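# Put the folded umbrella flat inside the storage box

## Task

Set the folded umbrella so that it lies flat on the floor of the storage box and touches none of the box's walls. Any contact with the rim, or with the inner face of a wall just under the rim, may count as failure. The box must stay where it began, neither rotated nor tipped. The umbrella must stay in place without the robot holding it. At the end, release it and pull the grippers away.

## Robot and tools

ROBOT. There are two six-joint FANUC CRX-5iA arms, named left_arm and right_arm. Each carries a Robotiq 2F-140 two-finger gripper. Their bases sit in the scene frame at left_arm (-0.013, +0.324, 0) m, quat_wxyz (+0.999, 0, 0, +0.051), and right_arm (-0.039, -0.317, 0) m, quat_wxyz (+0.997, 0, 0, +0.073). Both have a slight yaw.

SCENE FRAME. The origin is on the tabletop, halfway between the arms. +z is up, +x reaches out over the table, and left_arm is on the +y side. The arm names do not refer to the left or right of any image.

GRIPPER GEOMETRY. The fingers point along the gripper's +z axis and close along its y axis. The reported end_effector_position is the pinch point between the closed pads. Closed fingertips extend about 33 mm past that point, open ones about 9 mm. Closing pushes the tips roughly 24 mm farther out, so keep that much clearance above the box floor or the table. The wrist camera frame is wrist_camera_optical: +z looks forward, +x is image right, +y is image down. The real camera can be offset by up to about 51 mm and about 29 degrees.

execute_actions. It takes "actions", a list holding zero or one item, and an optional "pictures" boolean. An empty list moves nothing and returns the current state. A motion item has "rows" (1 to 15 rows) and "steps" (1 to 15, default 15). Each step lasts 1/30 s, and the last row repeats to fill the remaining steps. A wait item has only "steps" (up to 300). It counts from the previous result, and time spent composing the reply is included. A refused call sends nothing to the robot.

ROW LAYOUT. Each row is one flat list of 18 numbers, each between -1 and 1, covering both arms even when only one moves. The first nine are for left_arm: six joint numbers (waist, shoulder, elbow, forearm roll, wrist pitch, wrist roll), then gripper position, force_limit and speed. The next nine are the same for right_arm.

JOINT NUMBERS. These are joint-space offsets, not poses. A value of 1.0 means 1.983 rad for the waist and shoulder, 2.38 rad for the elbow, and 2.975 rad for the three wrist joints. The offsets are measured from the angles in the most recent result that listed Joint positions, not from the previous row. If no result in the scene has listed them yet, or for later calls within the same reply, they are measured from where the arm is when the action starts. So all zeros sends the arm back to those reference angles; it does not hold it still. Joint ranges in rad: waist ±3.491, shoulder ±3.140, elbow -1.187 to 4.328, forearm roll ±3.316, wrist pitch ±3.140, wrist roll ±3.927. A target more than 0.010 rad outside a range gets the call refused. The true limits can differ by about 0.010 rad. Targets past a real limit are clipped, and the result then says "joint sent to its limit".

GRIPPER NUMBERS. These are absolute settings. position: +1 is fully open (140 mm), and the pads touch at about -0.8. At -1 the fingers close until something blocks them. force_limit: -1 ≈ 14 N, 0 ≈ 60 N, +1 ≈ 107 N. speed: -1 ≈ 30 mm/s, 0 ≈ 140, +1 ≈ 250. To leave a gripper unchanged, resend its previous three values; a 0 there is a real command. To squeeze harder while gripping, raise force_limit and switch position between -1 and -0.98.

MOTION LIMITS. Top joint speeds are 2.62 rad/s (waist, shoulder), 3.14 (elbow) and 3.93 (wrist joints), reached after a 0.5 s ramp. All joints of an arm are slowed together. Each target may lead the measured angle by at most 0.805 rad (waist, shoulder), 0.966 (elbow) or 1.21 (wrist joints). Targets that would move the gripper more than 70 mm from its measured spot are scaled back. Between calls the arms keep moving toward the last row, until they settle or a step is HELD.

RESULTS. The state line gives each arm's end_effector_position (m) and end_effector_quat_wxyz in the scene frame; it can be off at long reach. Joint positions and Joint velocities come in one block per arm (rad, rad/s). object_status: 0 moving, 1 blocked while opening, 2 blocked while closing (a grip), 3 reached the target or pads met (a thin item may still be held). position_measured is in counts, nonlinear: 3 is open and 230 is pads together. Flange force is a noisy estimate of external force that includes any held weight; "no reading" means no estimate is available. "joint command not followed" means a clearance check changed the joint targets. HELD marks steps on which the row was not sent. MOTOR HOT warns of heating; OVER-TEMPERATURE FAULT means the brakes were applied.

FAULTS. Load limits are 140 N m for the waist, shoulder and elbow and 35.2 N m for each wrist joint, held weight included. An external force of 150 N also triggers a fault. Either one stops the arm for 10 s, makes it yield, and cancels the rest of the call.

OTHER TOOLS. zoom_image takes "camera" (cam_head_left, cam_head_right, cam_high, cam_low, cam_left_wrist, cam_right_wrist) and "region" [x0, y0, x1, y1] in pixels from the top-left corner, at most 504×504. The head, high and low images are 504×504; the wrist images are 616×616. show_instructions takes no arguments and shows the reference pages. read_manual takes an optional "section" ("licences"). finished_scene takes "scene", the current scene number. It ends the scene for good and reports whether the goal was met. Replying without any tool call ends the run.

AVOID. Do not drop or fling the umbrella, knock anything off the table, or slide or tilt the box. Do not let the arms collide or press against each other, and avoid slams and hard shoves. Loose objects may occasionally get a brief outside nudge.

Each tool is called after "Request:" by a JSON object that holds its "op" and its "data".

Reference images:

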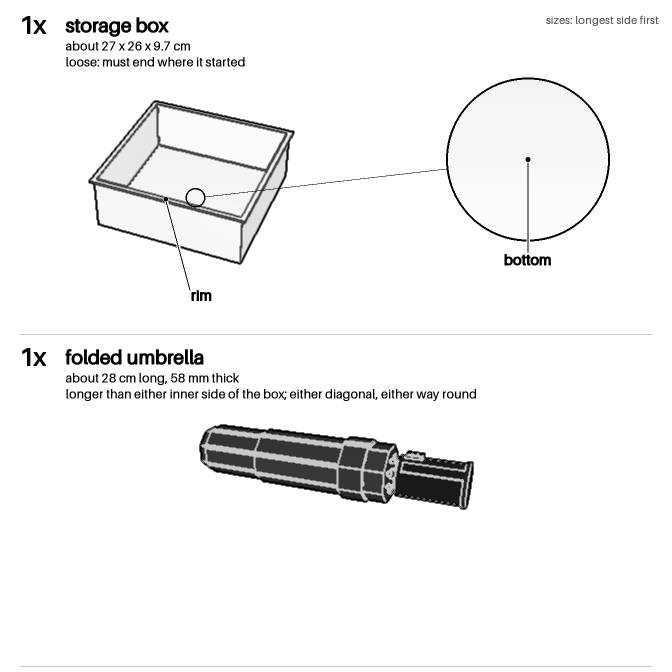

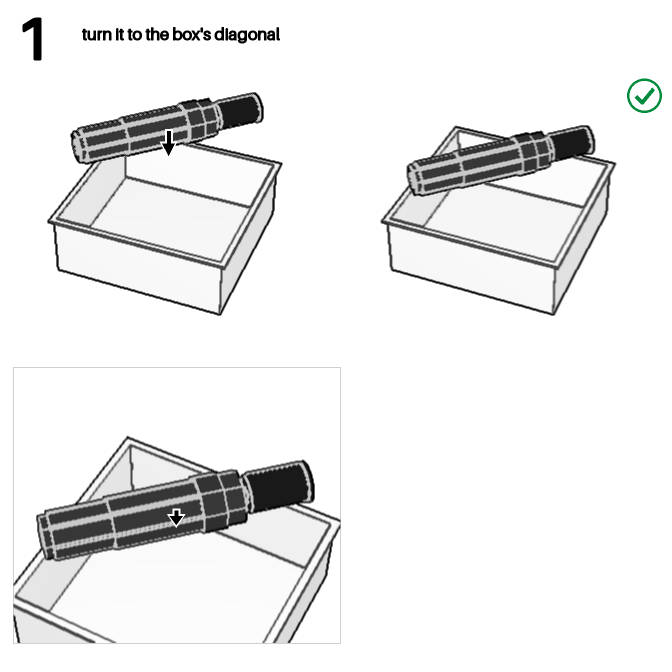

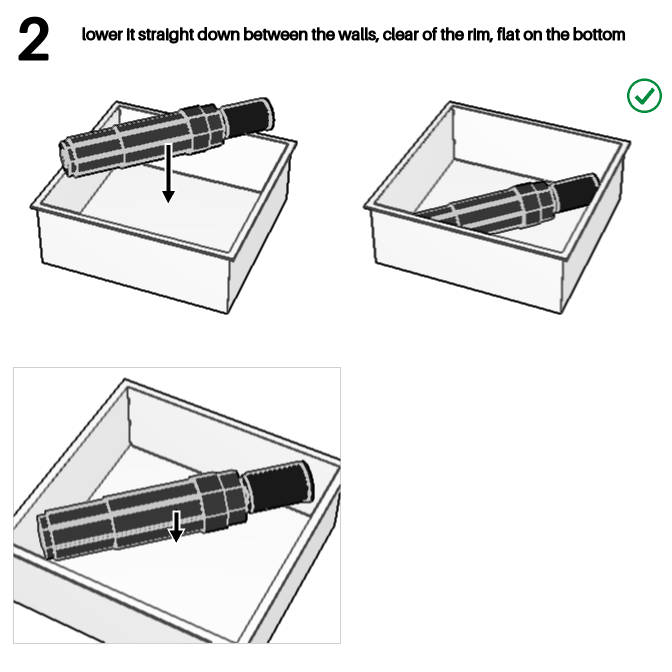

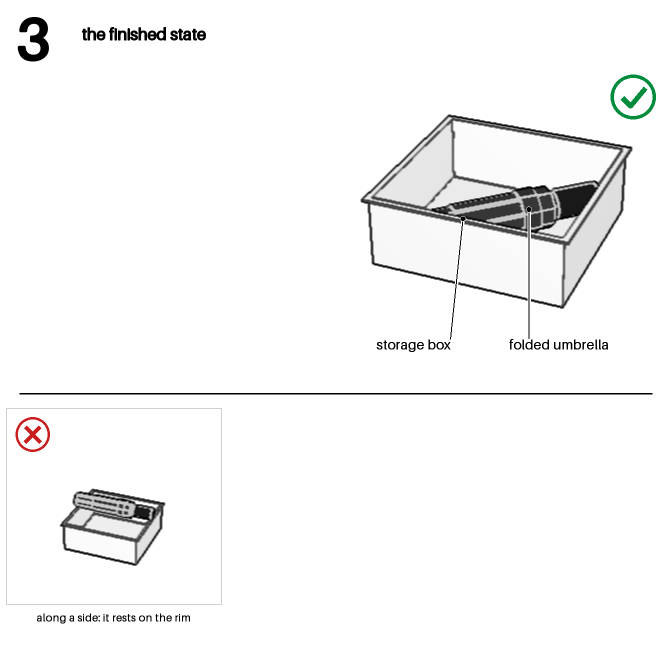

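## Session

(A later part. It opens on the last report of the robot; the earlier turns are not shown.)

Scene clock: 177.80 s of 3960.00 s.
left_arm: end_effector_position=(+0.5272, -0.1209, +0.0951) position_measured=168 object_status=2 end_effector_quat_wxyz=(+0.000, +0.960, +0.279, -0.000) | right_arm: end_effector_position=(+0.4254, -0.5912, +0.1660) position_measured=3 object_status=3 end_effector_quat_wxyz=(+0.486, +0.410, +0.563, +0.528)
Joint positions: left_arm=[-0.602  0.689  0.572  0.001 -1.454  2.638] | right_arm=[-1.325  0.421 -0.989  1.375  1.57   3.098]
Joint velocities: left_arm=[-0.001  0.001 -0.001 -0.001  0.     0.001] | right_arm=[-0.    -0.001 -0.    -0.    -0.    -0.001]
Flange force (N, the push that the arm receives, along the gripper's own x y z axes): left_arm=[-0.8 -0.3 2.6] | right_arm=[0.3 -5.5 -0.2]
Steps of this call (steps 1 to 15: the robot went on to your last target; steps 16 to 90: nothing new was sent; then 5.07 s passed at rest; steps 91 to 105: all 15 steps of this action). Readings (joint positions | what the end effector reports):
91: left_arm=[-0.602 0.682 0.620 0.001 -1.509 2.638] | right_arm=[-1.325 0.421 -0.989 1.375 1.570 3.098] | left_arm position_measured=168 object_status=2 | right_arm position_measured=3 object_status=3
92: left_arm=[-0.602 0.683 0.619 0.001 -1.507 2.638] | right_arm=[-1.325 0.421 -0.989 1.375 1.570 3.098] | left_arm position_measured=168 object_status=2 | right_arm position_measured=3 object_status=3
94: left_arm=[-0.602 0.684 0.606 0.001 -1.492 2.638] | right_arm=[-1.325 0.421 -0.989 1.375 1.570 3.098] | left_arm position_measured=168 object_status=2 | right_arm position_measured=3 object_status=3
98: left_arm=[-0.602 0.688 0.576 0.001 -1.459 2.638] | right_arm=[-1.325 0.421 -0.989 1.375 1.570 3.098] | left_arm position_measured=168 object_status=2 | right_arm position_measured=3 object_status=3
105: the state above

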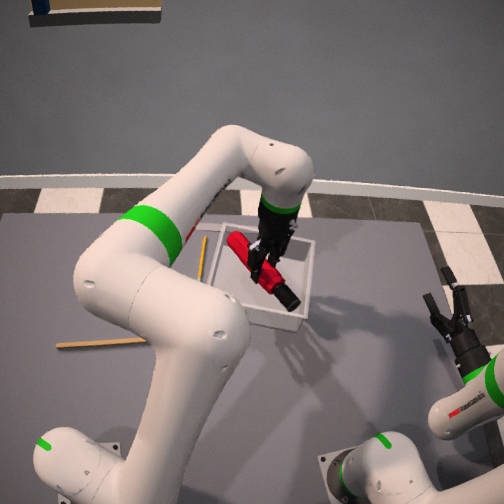

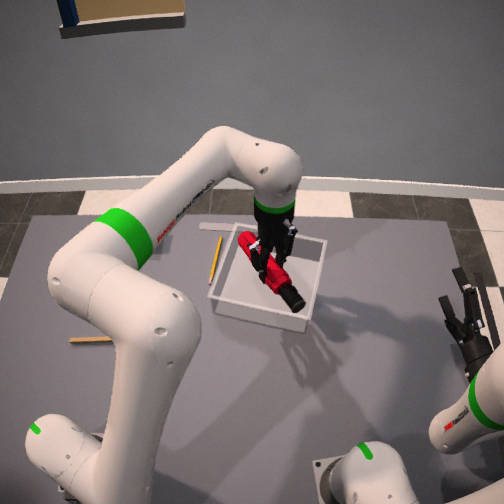

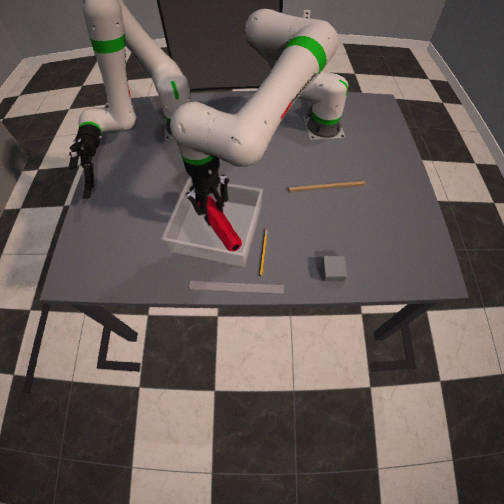

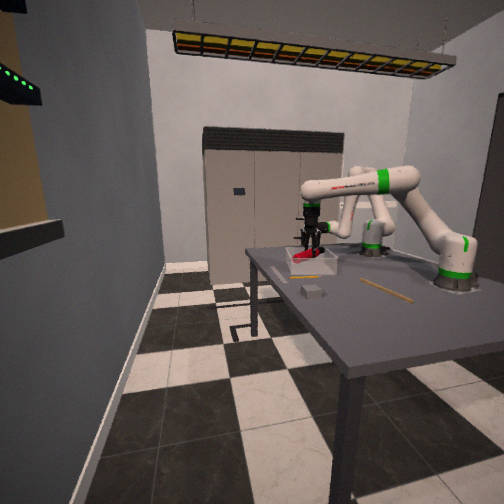

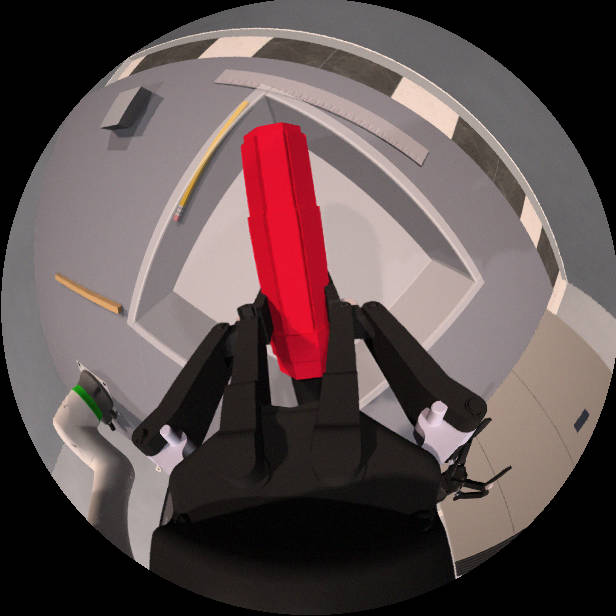

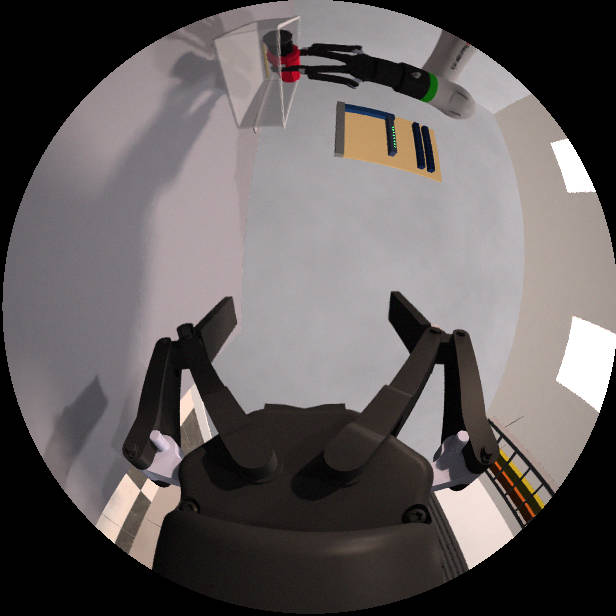

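Request:
{"op": "execute_actions", "data": {"actions": [{"rows":[[0,0.001,-0.0036,0,0.0035,0,-1,0,-0.3,0,0,0,0,0,0,1,0,0],[0,0.002,-0.0071,0,0.0071,0,-1,0,-0.3,0,0,0,0,0,0,1,0,0],[0,0.003,-0.0107,0,0.0106,0,-1,0,-0.3,0,0,0,0,0,0,1,0,0],[0,0.0041,-0.0142,0,0.0142,0,-1,0,-0.3,0,0,0,0,0,0,1,0,0],[0,0.0052,-0.0178,0,0.0177,0,-1,0,-0.3,0,0,0,0,0,0,1,0,0],[0,0.0064,-0.0207,0,0.0208,0,-1,0,-0.3,0,0,0,0,0,0,1,0,0],[0,0.0077,-0.0235,0,0.024,0,-1,0,-0.3,0,0,0,0,0,0,1,0,0],[0,0.009,-0.0263,0,0.0271,0,-1,0,-0.3,0,0,0,0,0,0,1,0,0],[0,0.0102,-0.0292,0,0.0302,0,-1,0,-0.3,0,0,0,0,0,0,1,0,0],[0,0.0115,-0.032,0,0.0333,0,-1,0,-0.3,0,0,0,0,0,0,1,0,0]],"steps":15}]}}

Request:
{"op": "zoom_image", "data": {"camera": "cam_left_wrist", "region": [100,40,500,440]}}

Request:
{"op": "zoom_image", "data": {"camera": "cam_head_right", "region": [190,180,350,340]}}

Scene clock: 188.50 s of 3960.00 s.
left_arm: end_effector_position=(+0.5275, -0.1210, +0.0476) position_measured=168 object_status=2 end_effector_quat_wxyz=(+0.000, +0.960, +0.279, -0.000) | right_arm: end_effector_position=(+0.4254, -0.5912, +0.1660) position_measured=3 object_status=3 end_effector_quat_wxyz=(+0.486, +0.410, +0.563, +0.528)
Joint positions: left_arm=[-0.602  0.711  0.497  0.001 -1.356  2.638] | right_arm=[-1.325  0.421 -0.989  1.375  1.57   3.098]
Joint velocities: left_arm=[ 0.     0.001 -0.008  0.     0.014 -0.001] | right_arm=[ 0.     0.    -0.     0.    -0.001 -0.   ]
Flange force (N, the push that the arm receives, along the gripper's own x y z axes): left_arm=[0.3 2.5 1.1] | right_arm=[0.9 -5.0 1.0]
Steps of this call (steps 1 to 15: the robot went on to your last target; steps 16 to 90: nothing new was sent; then 7.20 s passed at rest; steps 91 to 105: all 15 steps of this action). Readings (joint positions | what the end effector reports):
91: left_arm=[-0.602 0.689 0.572 0.001 -1.454 2.638] | right_arm=[-1.325 0.421 -0.989 1.375 1.570 3.098] | left_arm position_measured=168 object_status=2 | right_arm position_measured=3 object_status=3
92: left_arm=[-0.602 0.689 0.570 0.001 -1.451 2.638] | right_arm=[-1.325 0.421 -0.989 1.375 1.570 3.098] | left_arm position_measured=168 object_status=2 | right_arm position_measured=3 object_status=3
94: left_arm=[-0.602 0.692 0.559 0.001 -1.438 2.638] | right_arm=[-1.325 0.421 -0.989 1.375 1.570 3.098] | left_arm position_measured=168 object_status=2 | right_arm position_measured=3 object_status=3
98: left_arm=[-0.602 0.700 0.529 0.001 -1.400 2.638] | right_arm=[-1.325 0.421 -0.989 1.375 1.570 3.098] | left_arm position_measured=168 object_status=2 | right_arm position_measured=3 object_status=3
105: the state above

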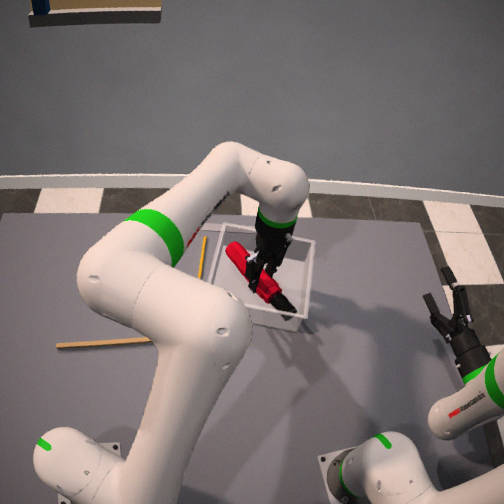

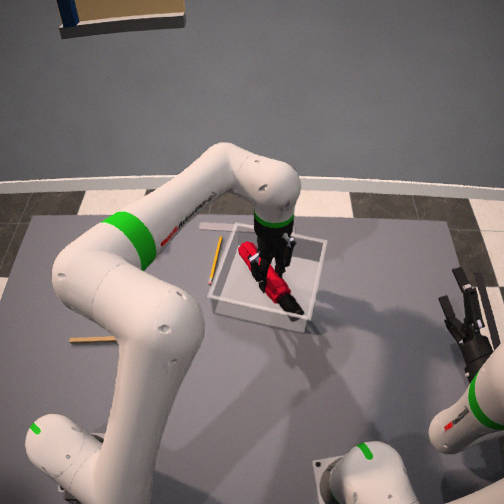

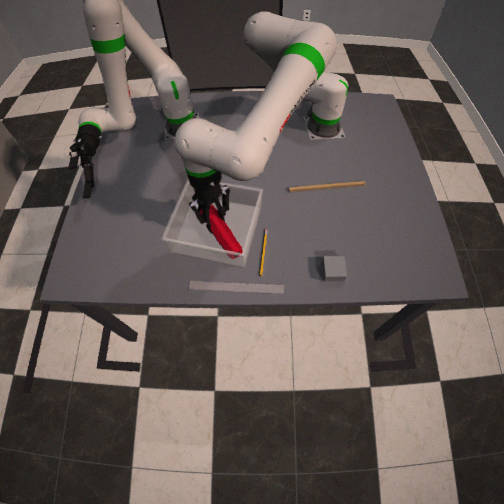

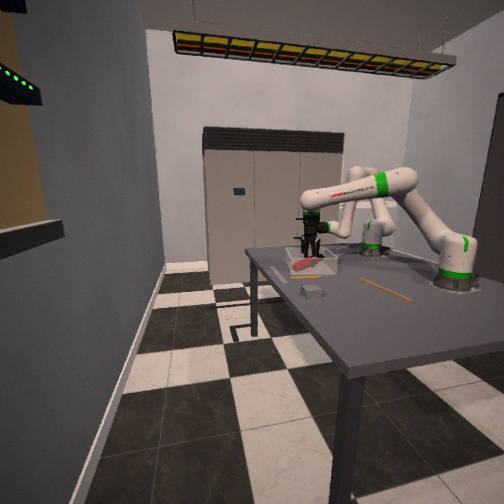

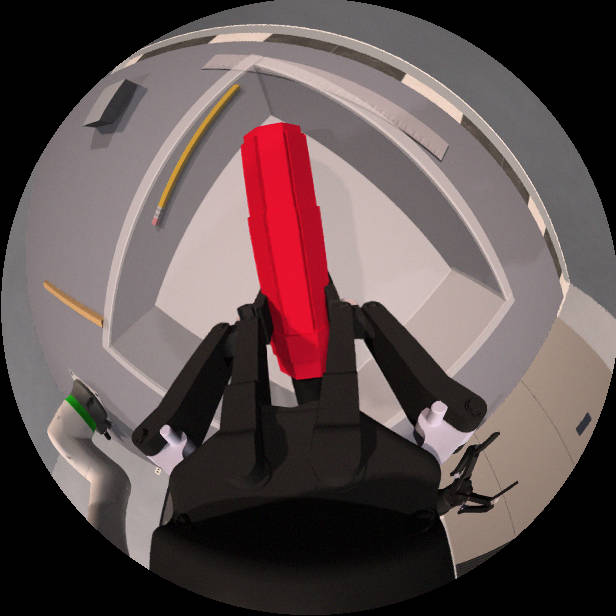

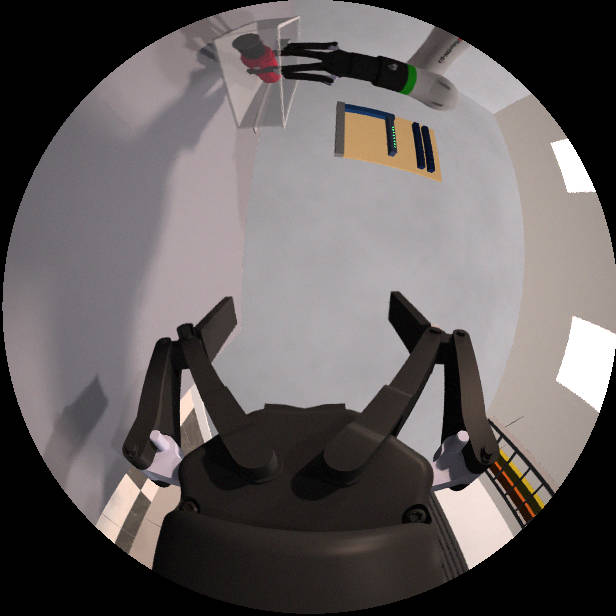

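Region (100, 40, 500, 440) of cam_left_wrist's 616x616 image, scaled by 1.260, with more detail than that image has.

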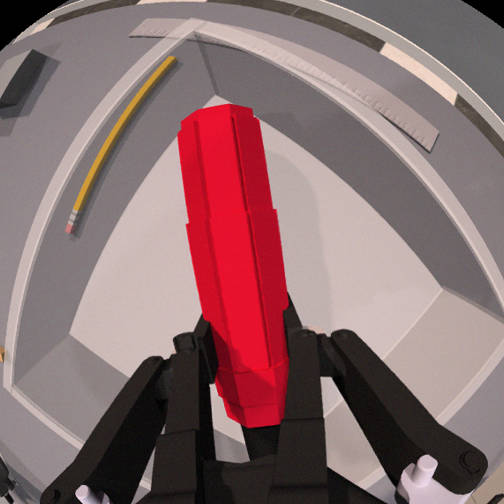

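Region (190, 180, 350, 340) of cam_head_right's 504x504 image, scaled by 3.150, with more detail than that image has.

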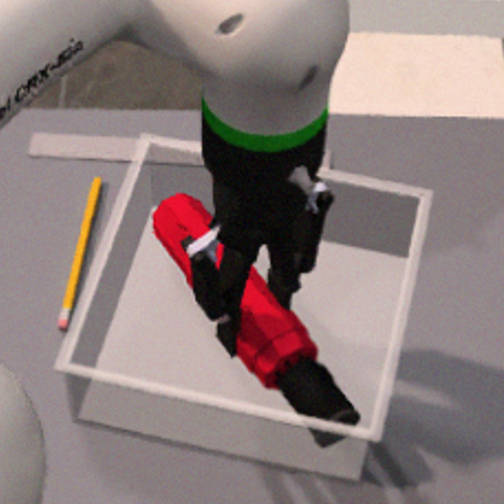

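Request:
{"op": "execute_actions", "data": {"actions": [{"rows":[[0,0.0009,-0.0018,0,0.002,0,-1,0,-0.3,0,0,0,0,0,0,1,0,0],[0,0.0018,-0.0036,0,0.004,0,-1,0,-0.3,0,0,0,0,0,0,1,0,0]],"steps":12}], "pictures": false}}

Scene clock: 192.60 s of 3960.00 s.
left_arm: end_effector_position=(+0.5274, -0.1209, +0.0416) position_measured=168 object_status=2 end_effector_quat_wxyz=(+0.000, +0.960, +0.279, -0.000) | right_arm: end_effector_position=(+0.4254, -0.5912, +0.1660) position_measured=3 object_status=3 end_effector_quat_wxyz=(+0.486, +0.410, +0.563, +0.528)
Joint positions: left_arm=[-0.602  0.715  0.488  0.001 -1.344  2.638] | right_arm=[-1.325  0.421 -0.989  1.375  1.57   3.098]
Joint velocities: left_arm=[-0.     0.    -0.     0.001  0.    -0.   ] | right_arm=[-0.001 -0.     0.     0.002 -0.     0.   ]
Flange force (N, the push that the arm receives, along the gripper's own x y z axes): left_arm=[-0.1 -0.5 -3.6] | right_arm=[0.6 -4.2 0.2]
Steps of this call (steps 1 to 15: the robot went on to your last target; steps 16 to 90: nothing new was sent; then 0.70 s passed at rest; steps 91 to 102: all 12 steps of this action). Readings (joint positions | what the end effector reports):
91: left_arm=[-0.602 0.711 0.496 0.001 -1.355 2.638] | right_arm=[-1.325 0.421 -0.989 1.375 1.570 3.098] | left_arm position_measured=168 object_status=2 | right_arm position_measured=3 object_status=3
92: left_arm=[-0.602 0.712 0.495 0.001 -1.353 2.638] | right_arm=[-1.325 0.421 -0.989 1.375 1.570 3.098] | left_arm position_measured=168 object_status=2 | right_arm position_measured=3 object_status=3
94: left_arm=[-0.602 0.714 0.490 0.001 -1.347 2.638] | right_arm=[-1.325 0.421 -0.989 1.375 1.570 3.098] | left_arm position_measured=168 object_status=2 | right_arm position_measured=3 object_status=3
98: left_arm=[-0.602 0.715 0.488 0.001 -1.344 2.638] | right_arm=[-1.325 0.421 -0.989 1.375 1.570 3.098] | left_arm position_measured=168 object_status=2 | right_arm position_measured=3 object_status=3
102: the state above

Request:
{"op": "execute_actions", "data": {"actions": [{"rows":[[0,0,0,0,0,0,0.2,0,-0.5,0,0,0,0,0,0,1,0,0]],"steps":15}]}}

Scene clock: 197.90 s of 3960.00 s.
left_arm: end_effector_position=(+0.5274, -0.1209, +0.0415) position_measured=107 object_status=0 end_effector_quat_wxyz=(+0.000, +0.960, +0.279, -0.000) | right_arm: end_effector_position=(+0.4254, -0.5912, +0.1660) position_measured=3 object_status=3 end_effector_quat_wxyz=(+0.486, +0.410, +0.563, +0.528)
Joint positions: left_arm=[-0.602  0.715  0.488  0.001 -1.344  2.638] | right_arm=[-1.325  0.421 -0.989  1.375  1.57   3.098]
Joint velocities: left_arm=[-0.     0.     0.     0.001 -0.    -0.   ] | right_arm=[-0.001 -0.     0.     0.001 -0.     0.   ]
Flange force (N, the push that the arm receives, along the gripper's own x y z axes): left_arm=[1.6 5.4 -1.7] | right_arm=[-1.6 -6.3 3.4]
Steps of this call (steps 1 to 15: the robot went on to your last target; steps 16 to 90: nothing new was sent; then 1.80 s passed at rest; steps 91 to 105: all 15 steps of this action). Readings (joint positions | what the end effector reports):
91: left_arm=[-0.602 0.715 0.488 0.001 -1.344 2.638] | right_arm=[-1.325 0.421 -0.989 1.375 1.570 3.098] | left_arm position_measured=168 object_status=0 | right_arm position_measured=3 object_status=3
92: left_arm=[-0.602 0.715 0.488 0.001 -1.344 2.638] | right_arm=[-1.325 0.421 -0.989 1.375 1.570 3.098] | left_arm position_measured=168 object_status=0 | right_arm position_measured=3 object_status=3
94: left_arm=[-0.602 0.715 0.488 0.001 -1.344 2.638] | right_arm=[-1.325 0.421 -0.989 1.375 1.570 3.098] | left_arm position_measured=157 object_status=0 | right_arm position_measured=3 object_status=3
98: left_arm=[-0.602 0.715 0.488 0.001 -1.344 2.638] | right_arm=[-1.325 0.421 -0.989 1.375 1.570 3.098] | left_arm position_measured=139 object_status=0 | right_arm position_measured=3 object_status=3
105: the state above

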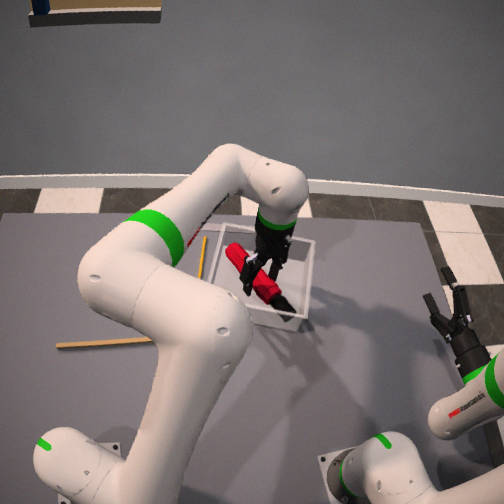

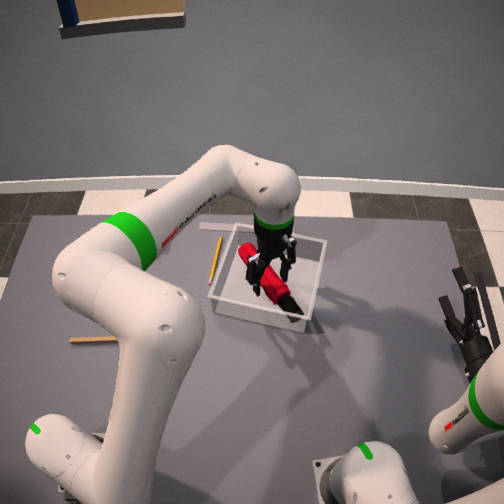

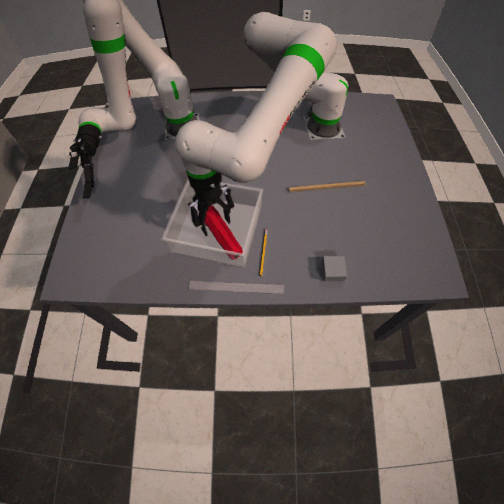

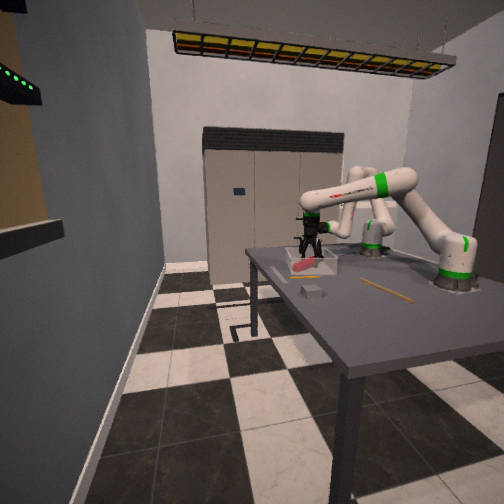

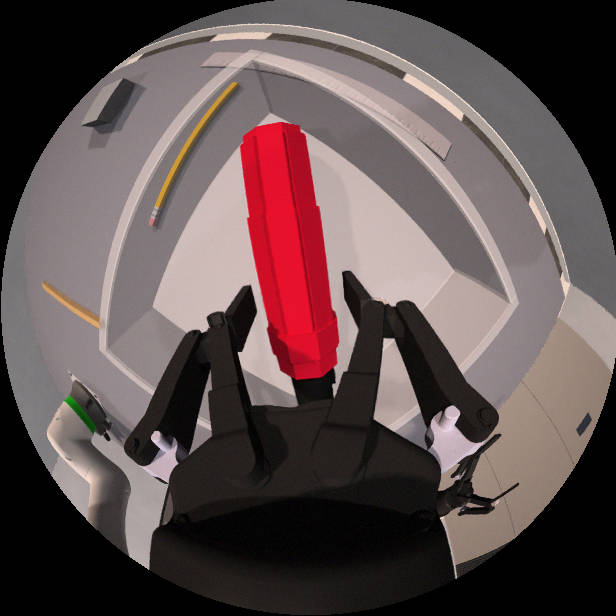

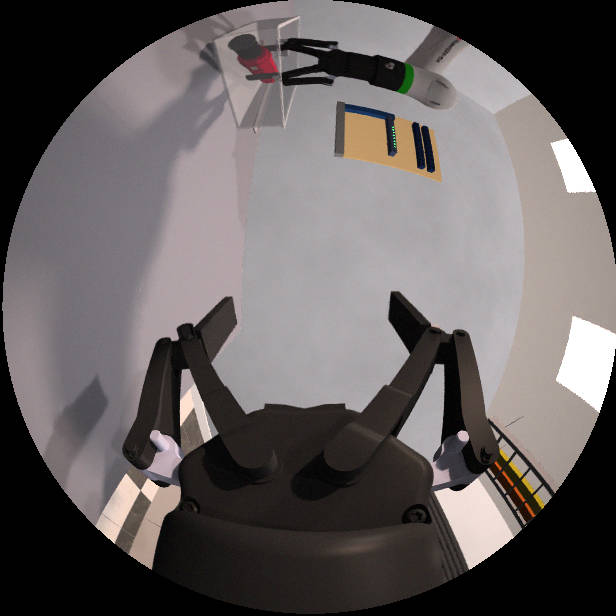

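Request:
{"op": "execute_actions", "data": {"actions": [{"rows":[[0,-0.004,0.014,0,-0.014,0,0.2,0,-0.5,0,0,0,0,0,0,1,0,0],[0,-0.008,0.028,0,-0.028,0,0.2,0,-0.5,0,0,0,0,0,0,1,0,0],[0,-0.012,0.042,0,-0.042,0,0.2,0,-0.5,0,0,0,0,0,0,1,0,0],[0,-0.0164,0.0555,0,-0.0553,0,0.2,0,-0.5,0,0,0,0,0,0,1,0,0],[0,-0.016,0.08,0,-0.075,0,0.2,0,-0.5,0,0,0,0,0,0,1,0,0],[0,-0.014,0.11,0,-0.098,0,0.2,0,-0.5,0,0,0,0,0,0,1,0,0],[0,-0.0121,0.1397,0,-0.1197,0,0.2,0,-0.5,0,0,0,0,0,0,1,0,0]],"steps":15}]}}

Request:
{"op": "execute_actions", "data": {"actions": [{"steps":10}]}}

Request:
{"op": "zoom_image", "data": {"camera": "cam_left_wrist", "region": [100,60,500,460]}}

Request:
{"op": "zoom_image", "data": {"camera": "cam_head_right", "region": [190,180,350,340]}}

Scene clock: 208.00 s of 3960.00 s.
left_arm: end_effector_position=(+0.5282, -0.1214, +0.1931) position_measured=104 object_status=3 end_effector_quat_wxyz=(+0.000, +0.960, +0.279, -0.000) | right_arm: end_effector_position=(+0.4254, -0.5912, +0.1660) position_measured=3 object_status=3 end_effector_quat_wxyz=(+0.486, +0.410, +0.563, +0.528)
Joint positions: left_arm=[-0.602  0.691  0.804  0.001 -1.684  2.638] | right_arm=[-1.325  0.421 -0.989  1.375  1.57   3.098]
Joint velocities: left_arm=[-0.    -0.007  0.403 -0.001 -0.404 -0.001] | right_arm=[ 0.    -0.001  0.    -0.002 -0.    -0.001]
Flange force (N, the push that the arm receives, along the gripper's own x y z axes): left_arm=[3.4 12.0 -20.5] | right_arm=[0.4 -5.9 1.6]
Steps of this call (steps 1 to 15: the robot went on to your last target; steps 16 to 90: nothing new was sent; then 6.60 s passed at rest; steps 91 to 105: all 15 steps of this action). Readings (joint positions | what the end effector reports):
91: left_arm=[-0.602 0.715 0.488 0.001 -1.344 2.638] | right_arm=[-1.325 0.421 -0.989 1.375 1.570 3.098] | left_arm position_measured=104 object_status=3 | right_arm position_measured=3 object_status=3
92: left_arm=[-0.602 0.714 0.491 0.001 -1.348 2.638] | right_arm=[-1.325 0.421 -0.989 1.375 1.570 3.098] | left_arm position_measured=104 object_status=3 | right_arm position_measured=3 object_status=3
94: left_arm=[-0.602 0.709 0.516 0.001 -1.379 2.638] | right_arm=[-1.325 0.421 -0.989 1.375 1.570 3.098] | left_arm position_measured=104 object_status=3 | right_arm position_measured=3 object_status=3
98: left_arm=[-0.602 0.691 0.619 0.001 -1.497 2.638] | right_arm=[-1.325 0.421 -0.989 1.375 1.570 3.098] | left_arm position_measured=104 object_status=3 | right_arm position_measured=3 object_status=3
105: the state above

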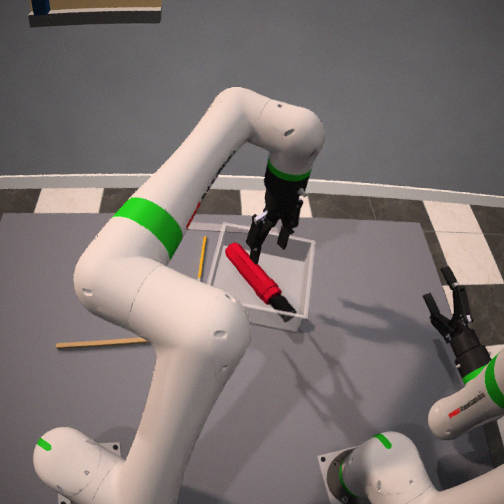

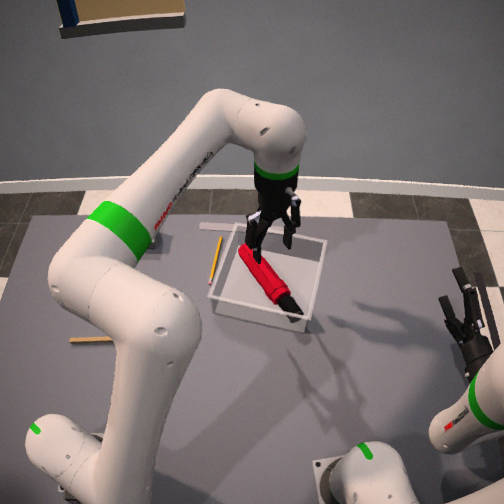

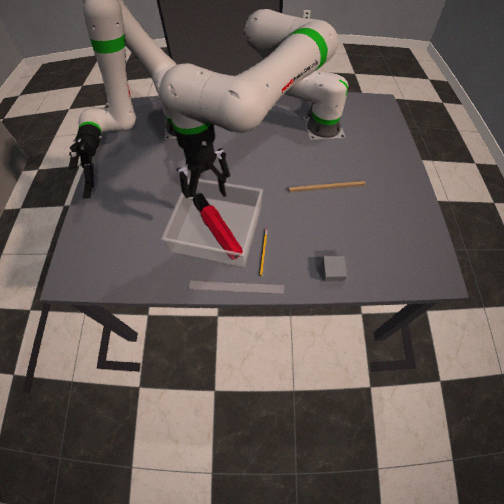

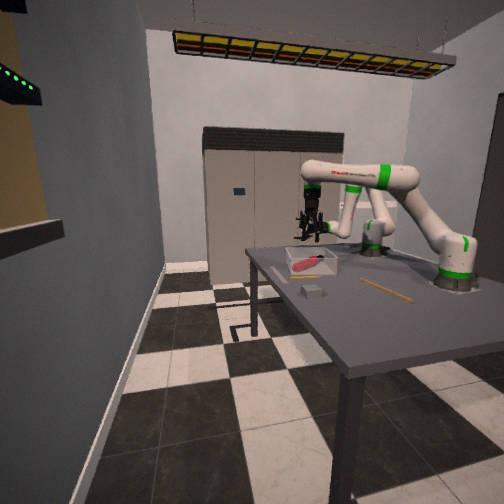

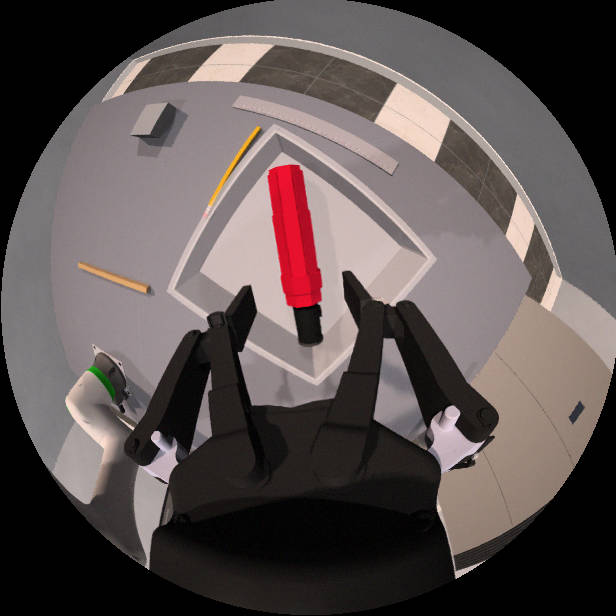

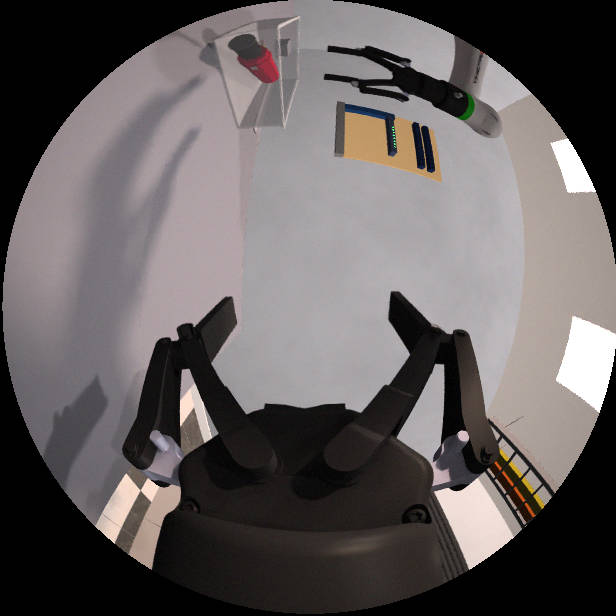

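Scene clock: 208.33 s of 3960.00 s.
left_arm: end_effector_position=(+0.5273, -0.1209, +0.2001) position_measured=104 object_status=3 end_effector_quat_wxyz=(+0.000, +0.960, +0.279, -0.000) | right_arm: end_effector_position=(+0.4254, -0.5912, +0.1660) position_measured=3 object_status=3 end_effector_quat_wxyz=(+0.486, +0.410, +0.563, +0.528)
Joint positions: left_arm=[-0.602  0.691  0.82   0.001 -1.7    2.638] | right_arm=[-1.325  0.421 -0.989  1.375  1.57   3.098]
Joint velocities: left_arm=[-0.     0.     0.    -0.001  0.    -0.001] | right_arm=[-0.001 -0.     0.    -0.    -0.001 -0.   ]
Flange force (N, the push that the arm receives, along the gripper's own x y z axes): left_arm=[1.2 5.3 -3.0] | right_arm=[0.7 -5.3 1.3]
Steps of this call (steps 1 to 10: the robot went on to your last target). Readings (joint positions | what the end effector reports):
1: left_arm=[-0.602 0.691 0.815 0.001 -1.694 2.638] | right_arm=[-1.325 0.421 -0.989 1.375 1.570 3.098] | left_arm position_measured=104 object_status=3 | right_arm position_measured=3 object_status=3
2: left_arm=[-0.602 0.691 0.819 0.001 -1.699 2.638] | right_arm=[-1.325 0.421 -0.989 1.375 1.570 3.098] | left_arm position_measured=104 object_status=3 | right_arm position_measured=3 object_status=3
4: left_arm=[-0.602 0.691 0.820 0.001 -1.700 2.638] | right_arm=[-1.325 0.421 -0.989 1.375 1.570 3.098] | left_arm position_measured=104 object_status=3 | right_arm position_measured=3 object_status=3
8: left_arm=[-0.602 0.691 0.820 0.001 -1.700 2.638] | right_arm=[-1.325 0.421 -0.989 1.375 1.570 3.098] | left_arm position_measured=104 object_status=3 | right_arm position_measured=3 object_status=3
10: the state above

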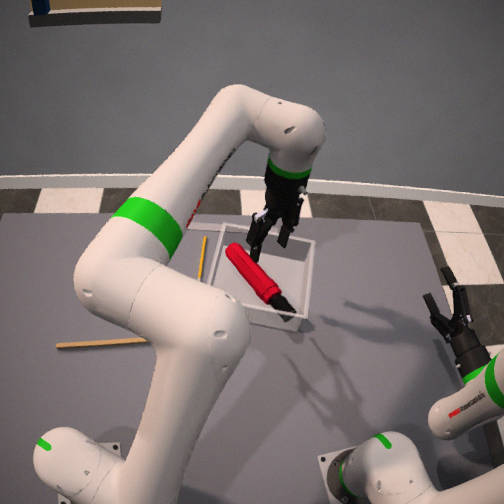

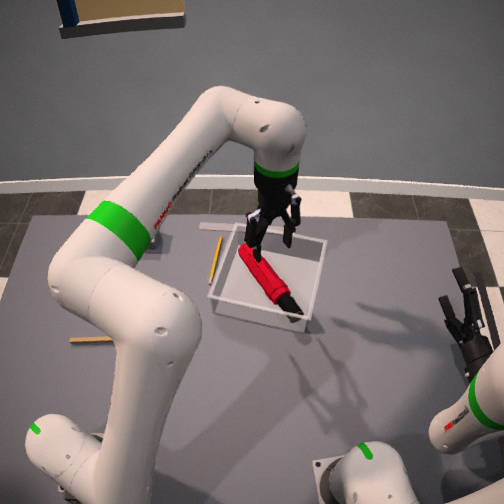

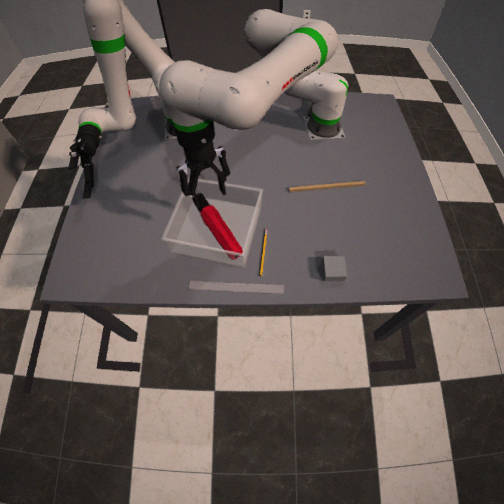

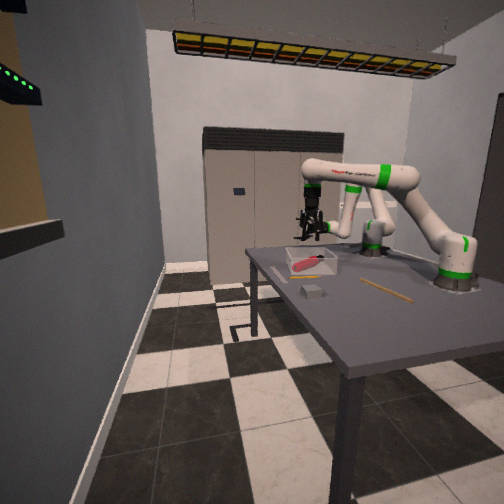

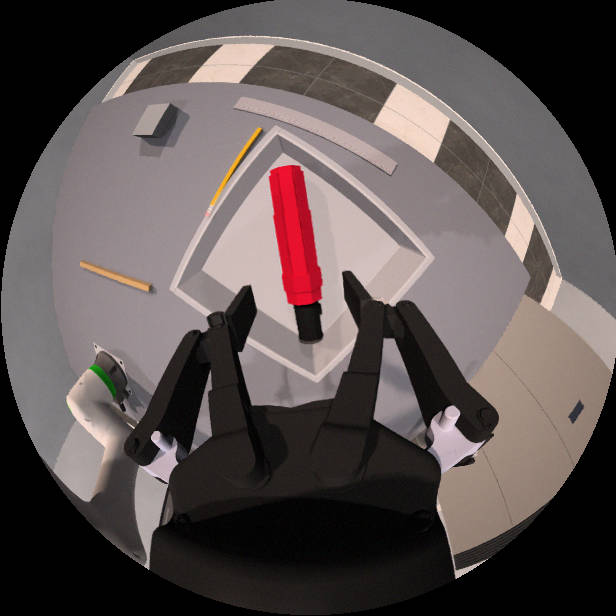

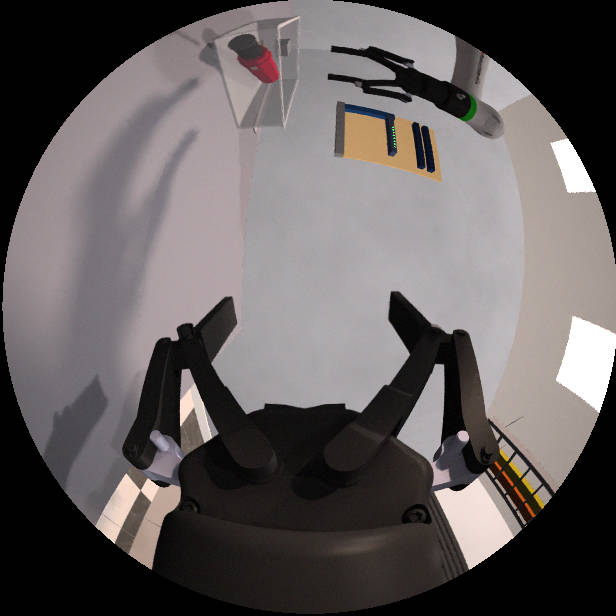

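Region (100, 60, 500, 460) of cam_left_wrist's 616x616 image, scaled by 1.260, with more detail than that image has.

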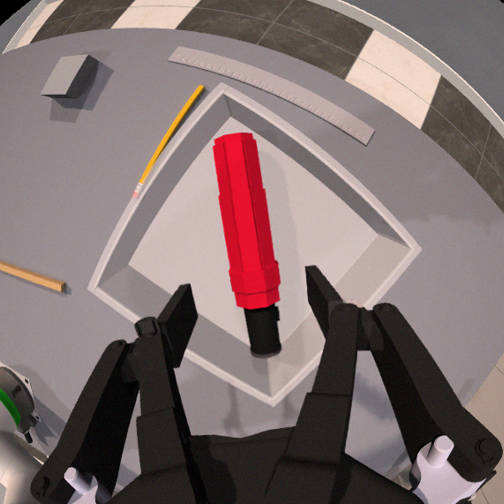

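Region (190, 180, 350, 340) of cam_head_right's 504x504 image, scaled by 3.150, with more detail than that image has.

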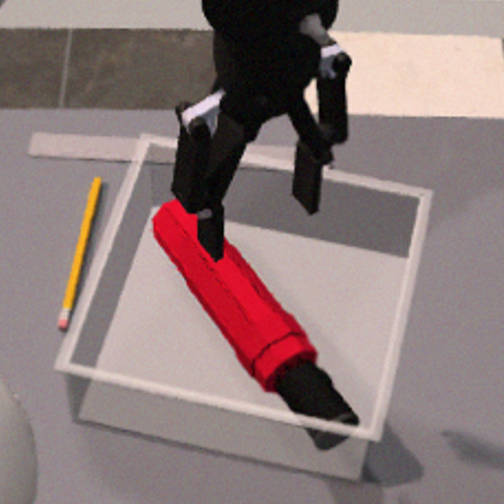

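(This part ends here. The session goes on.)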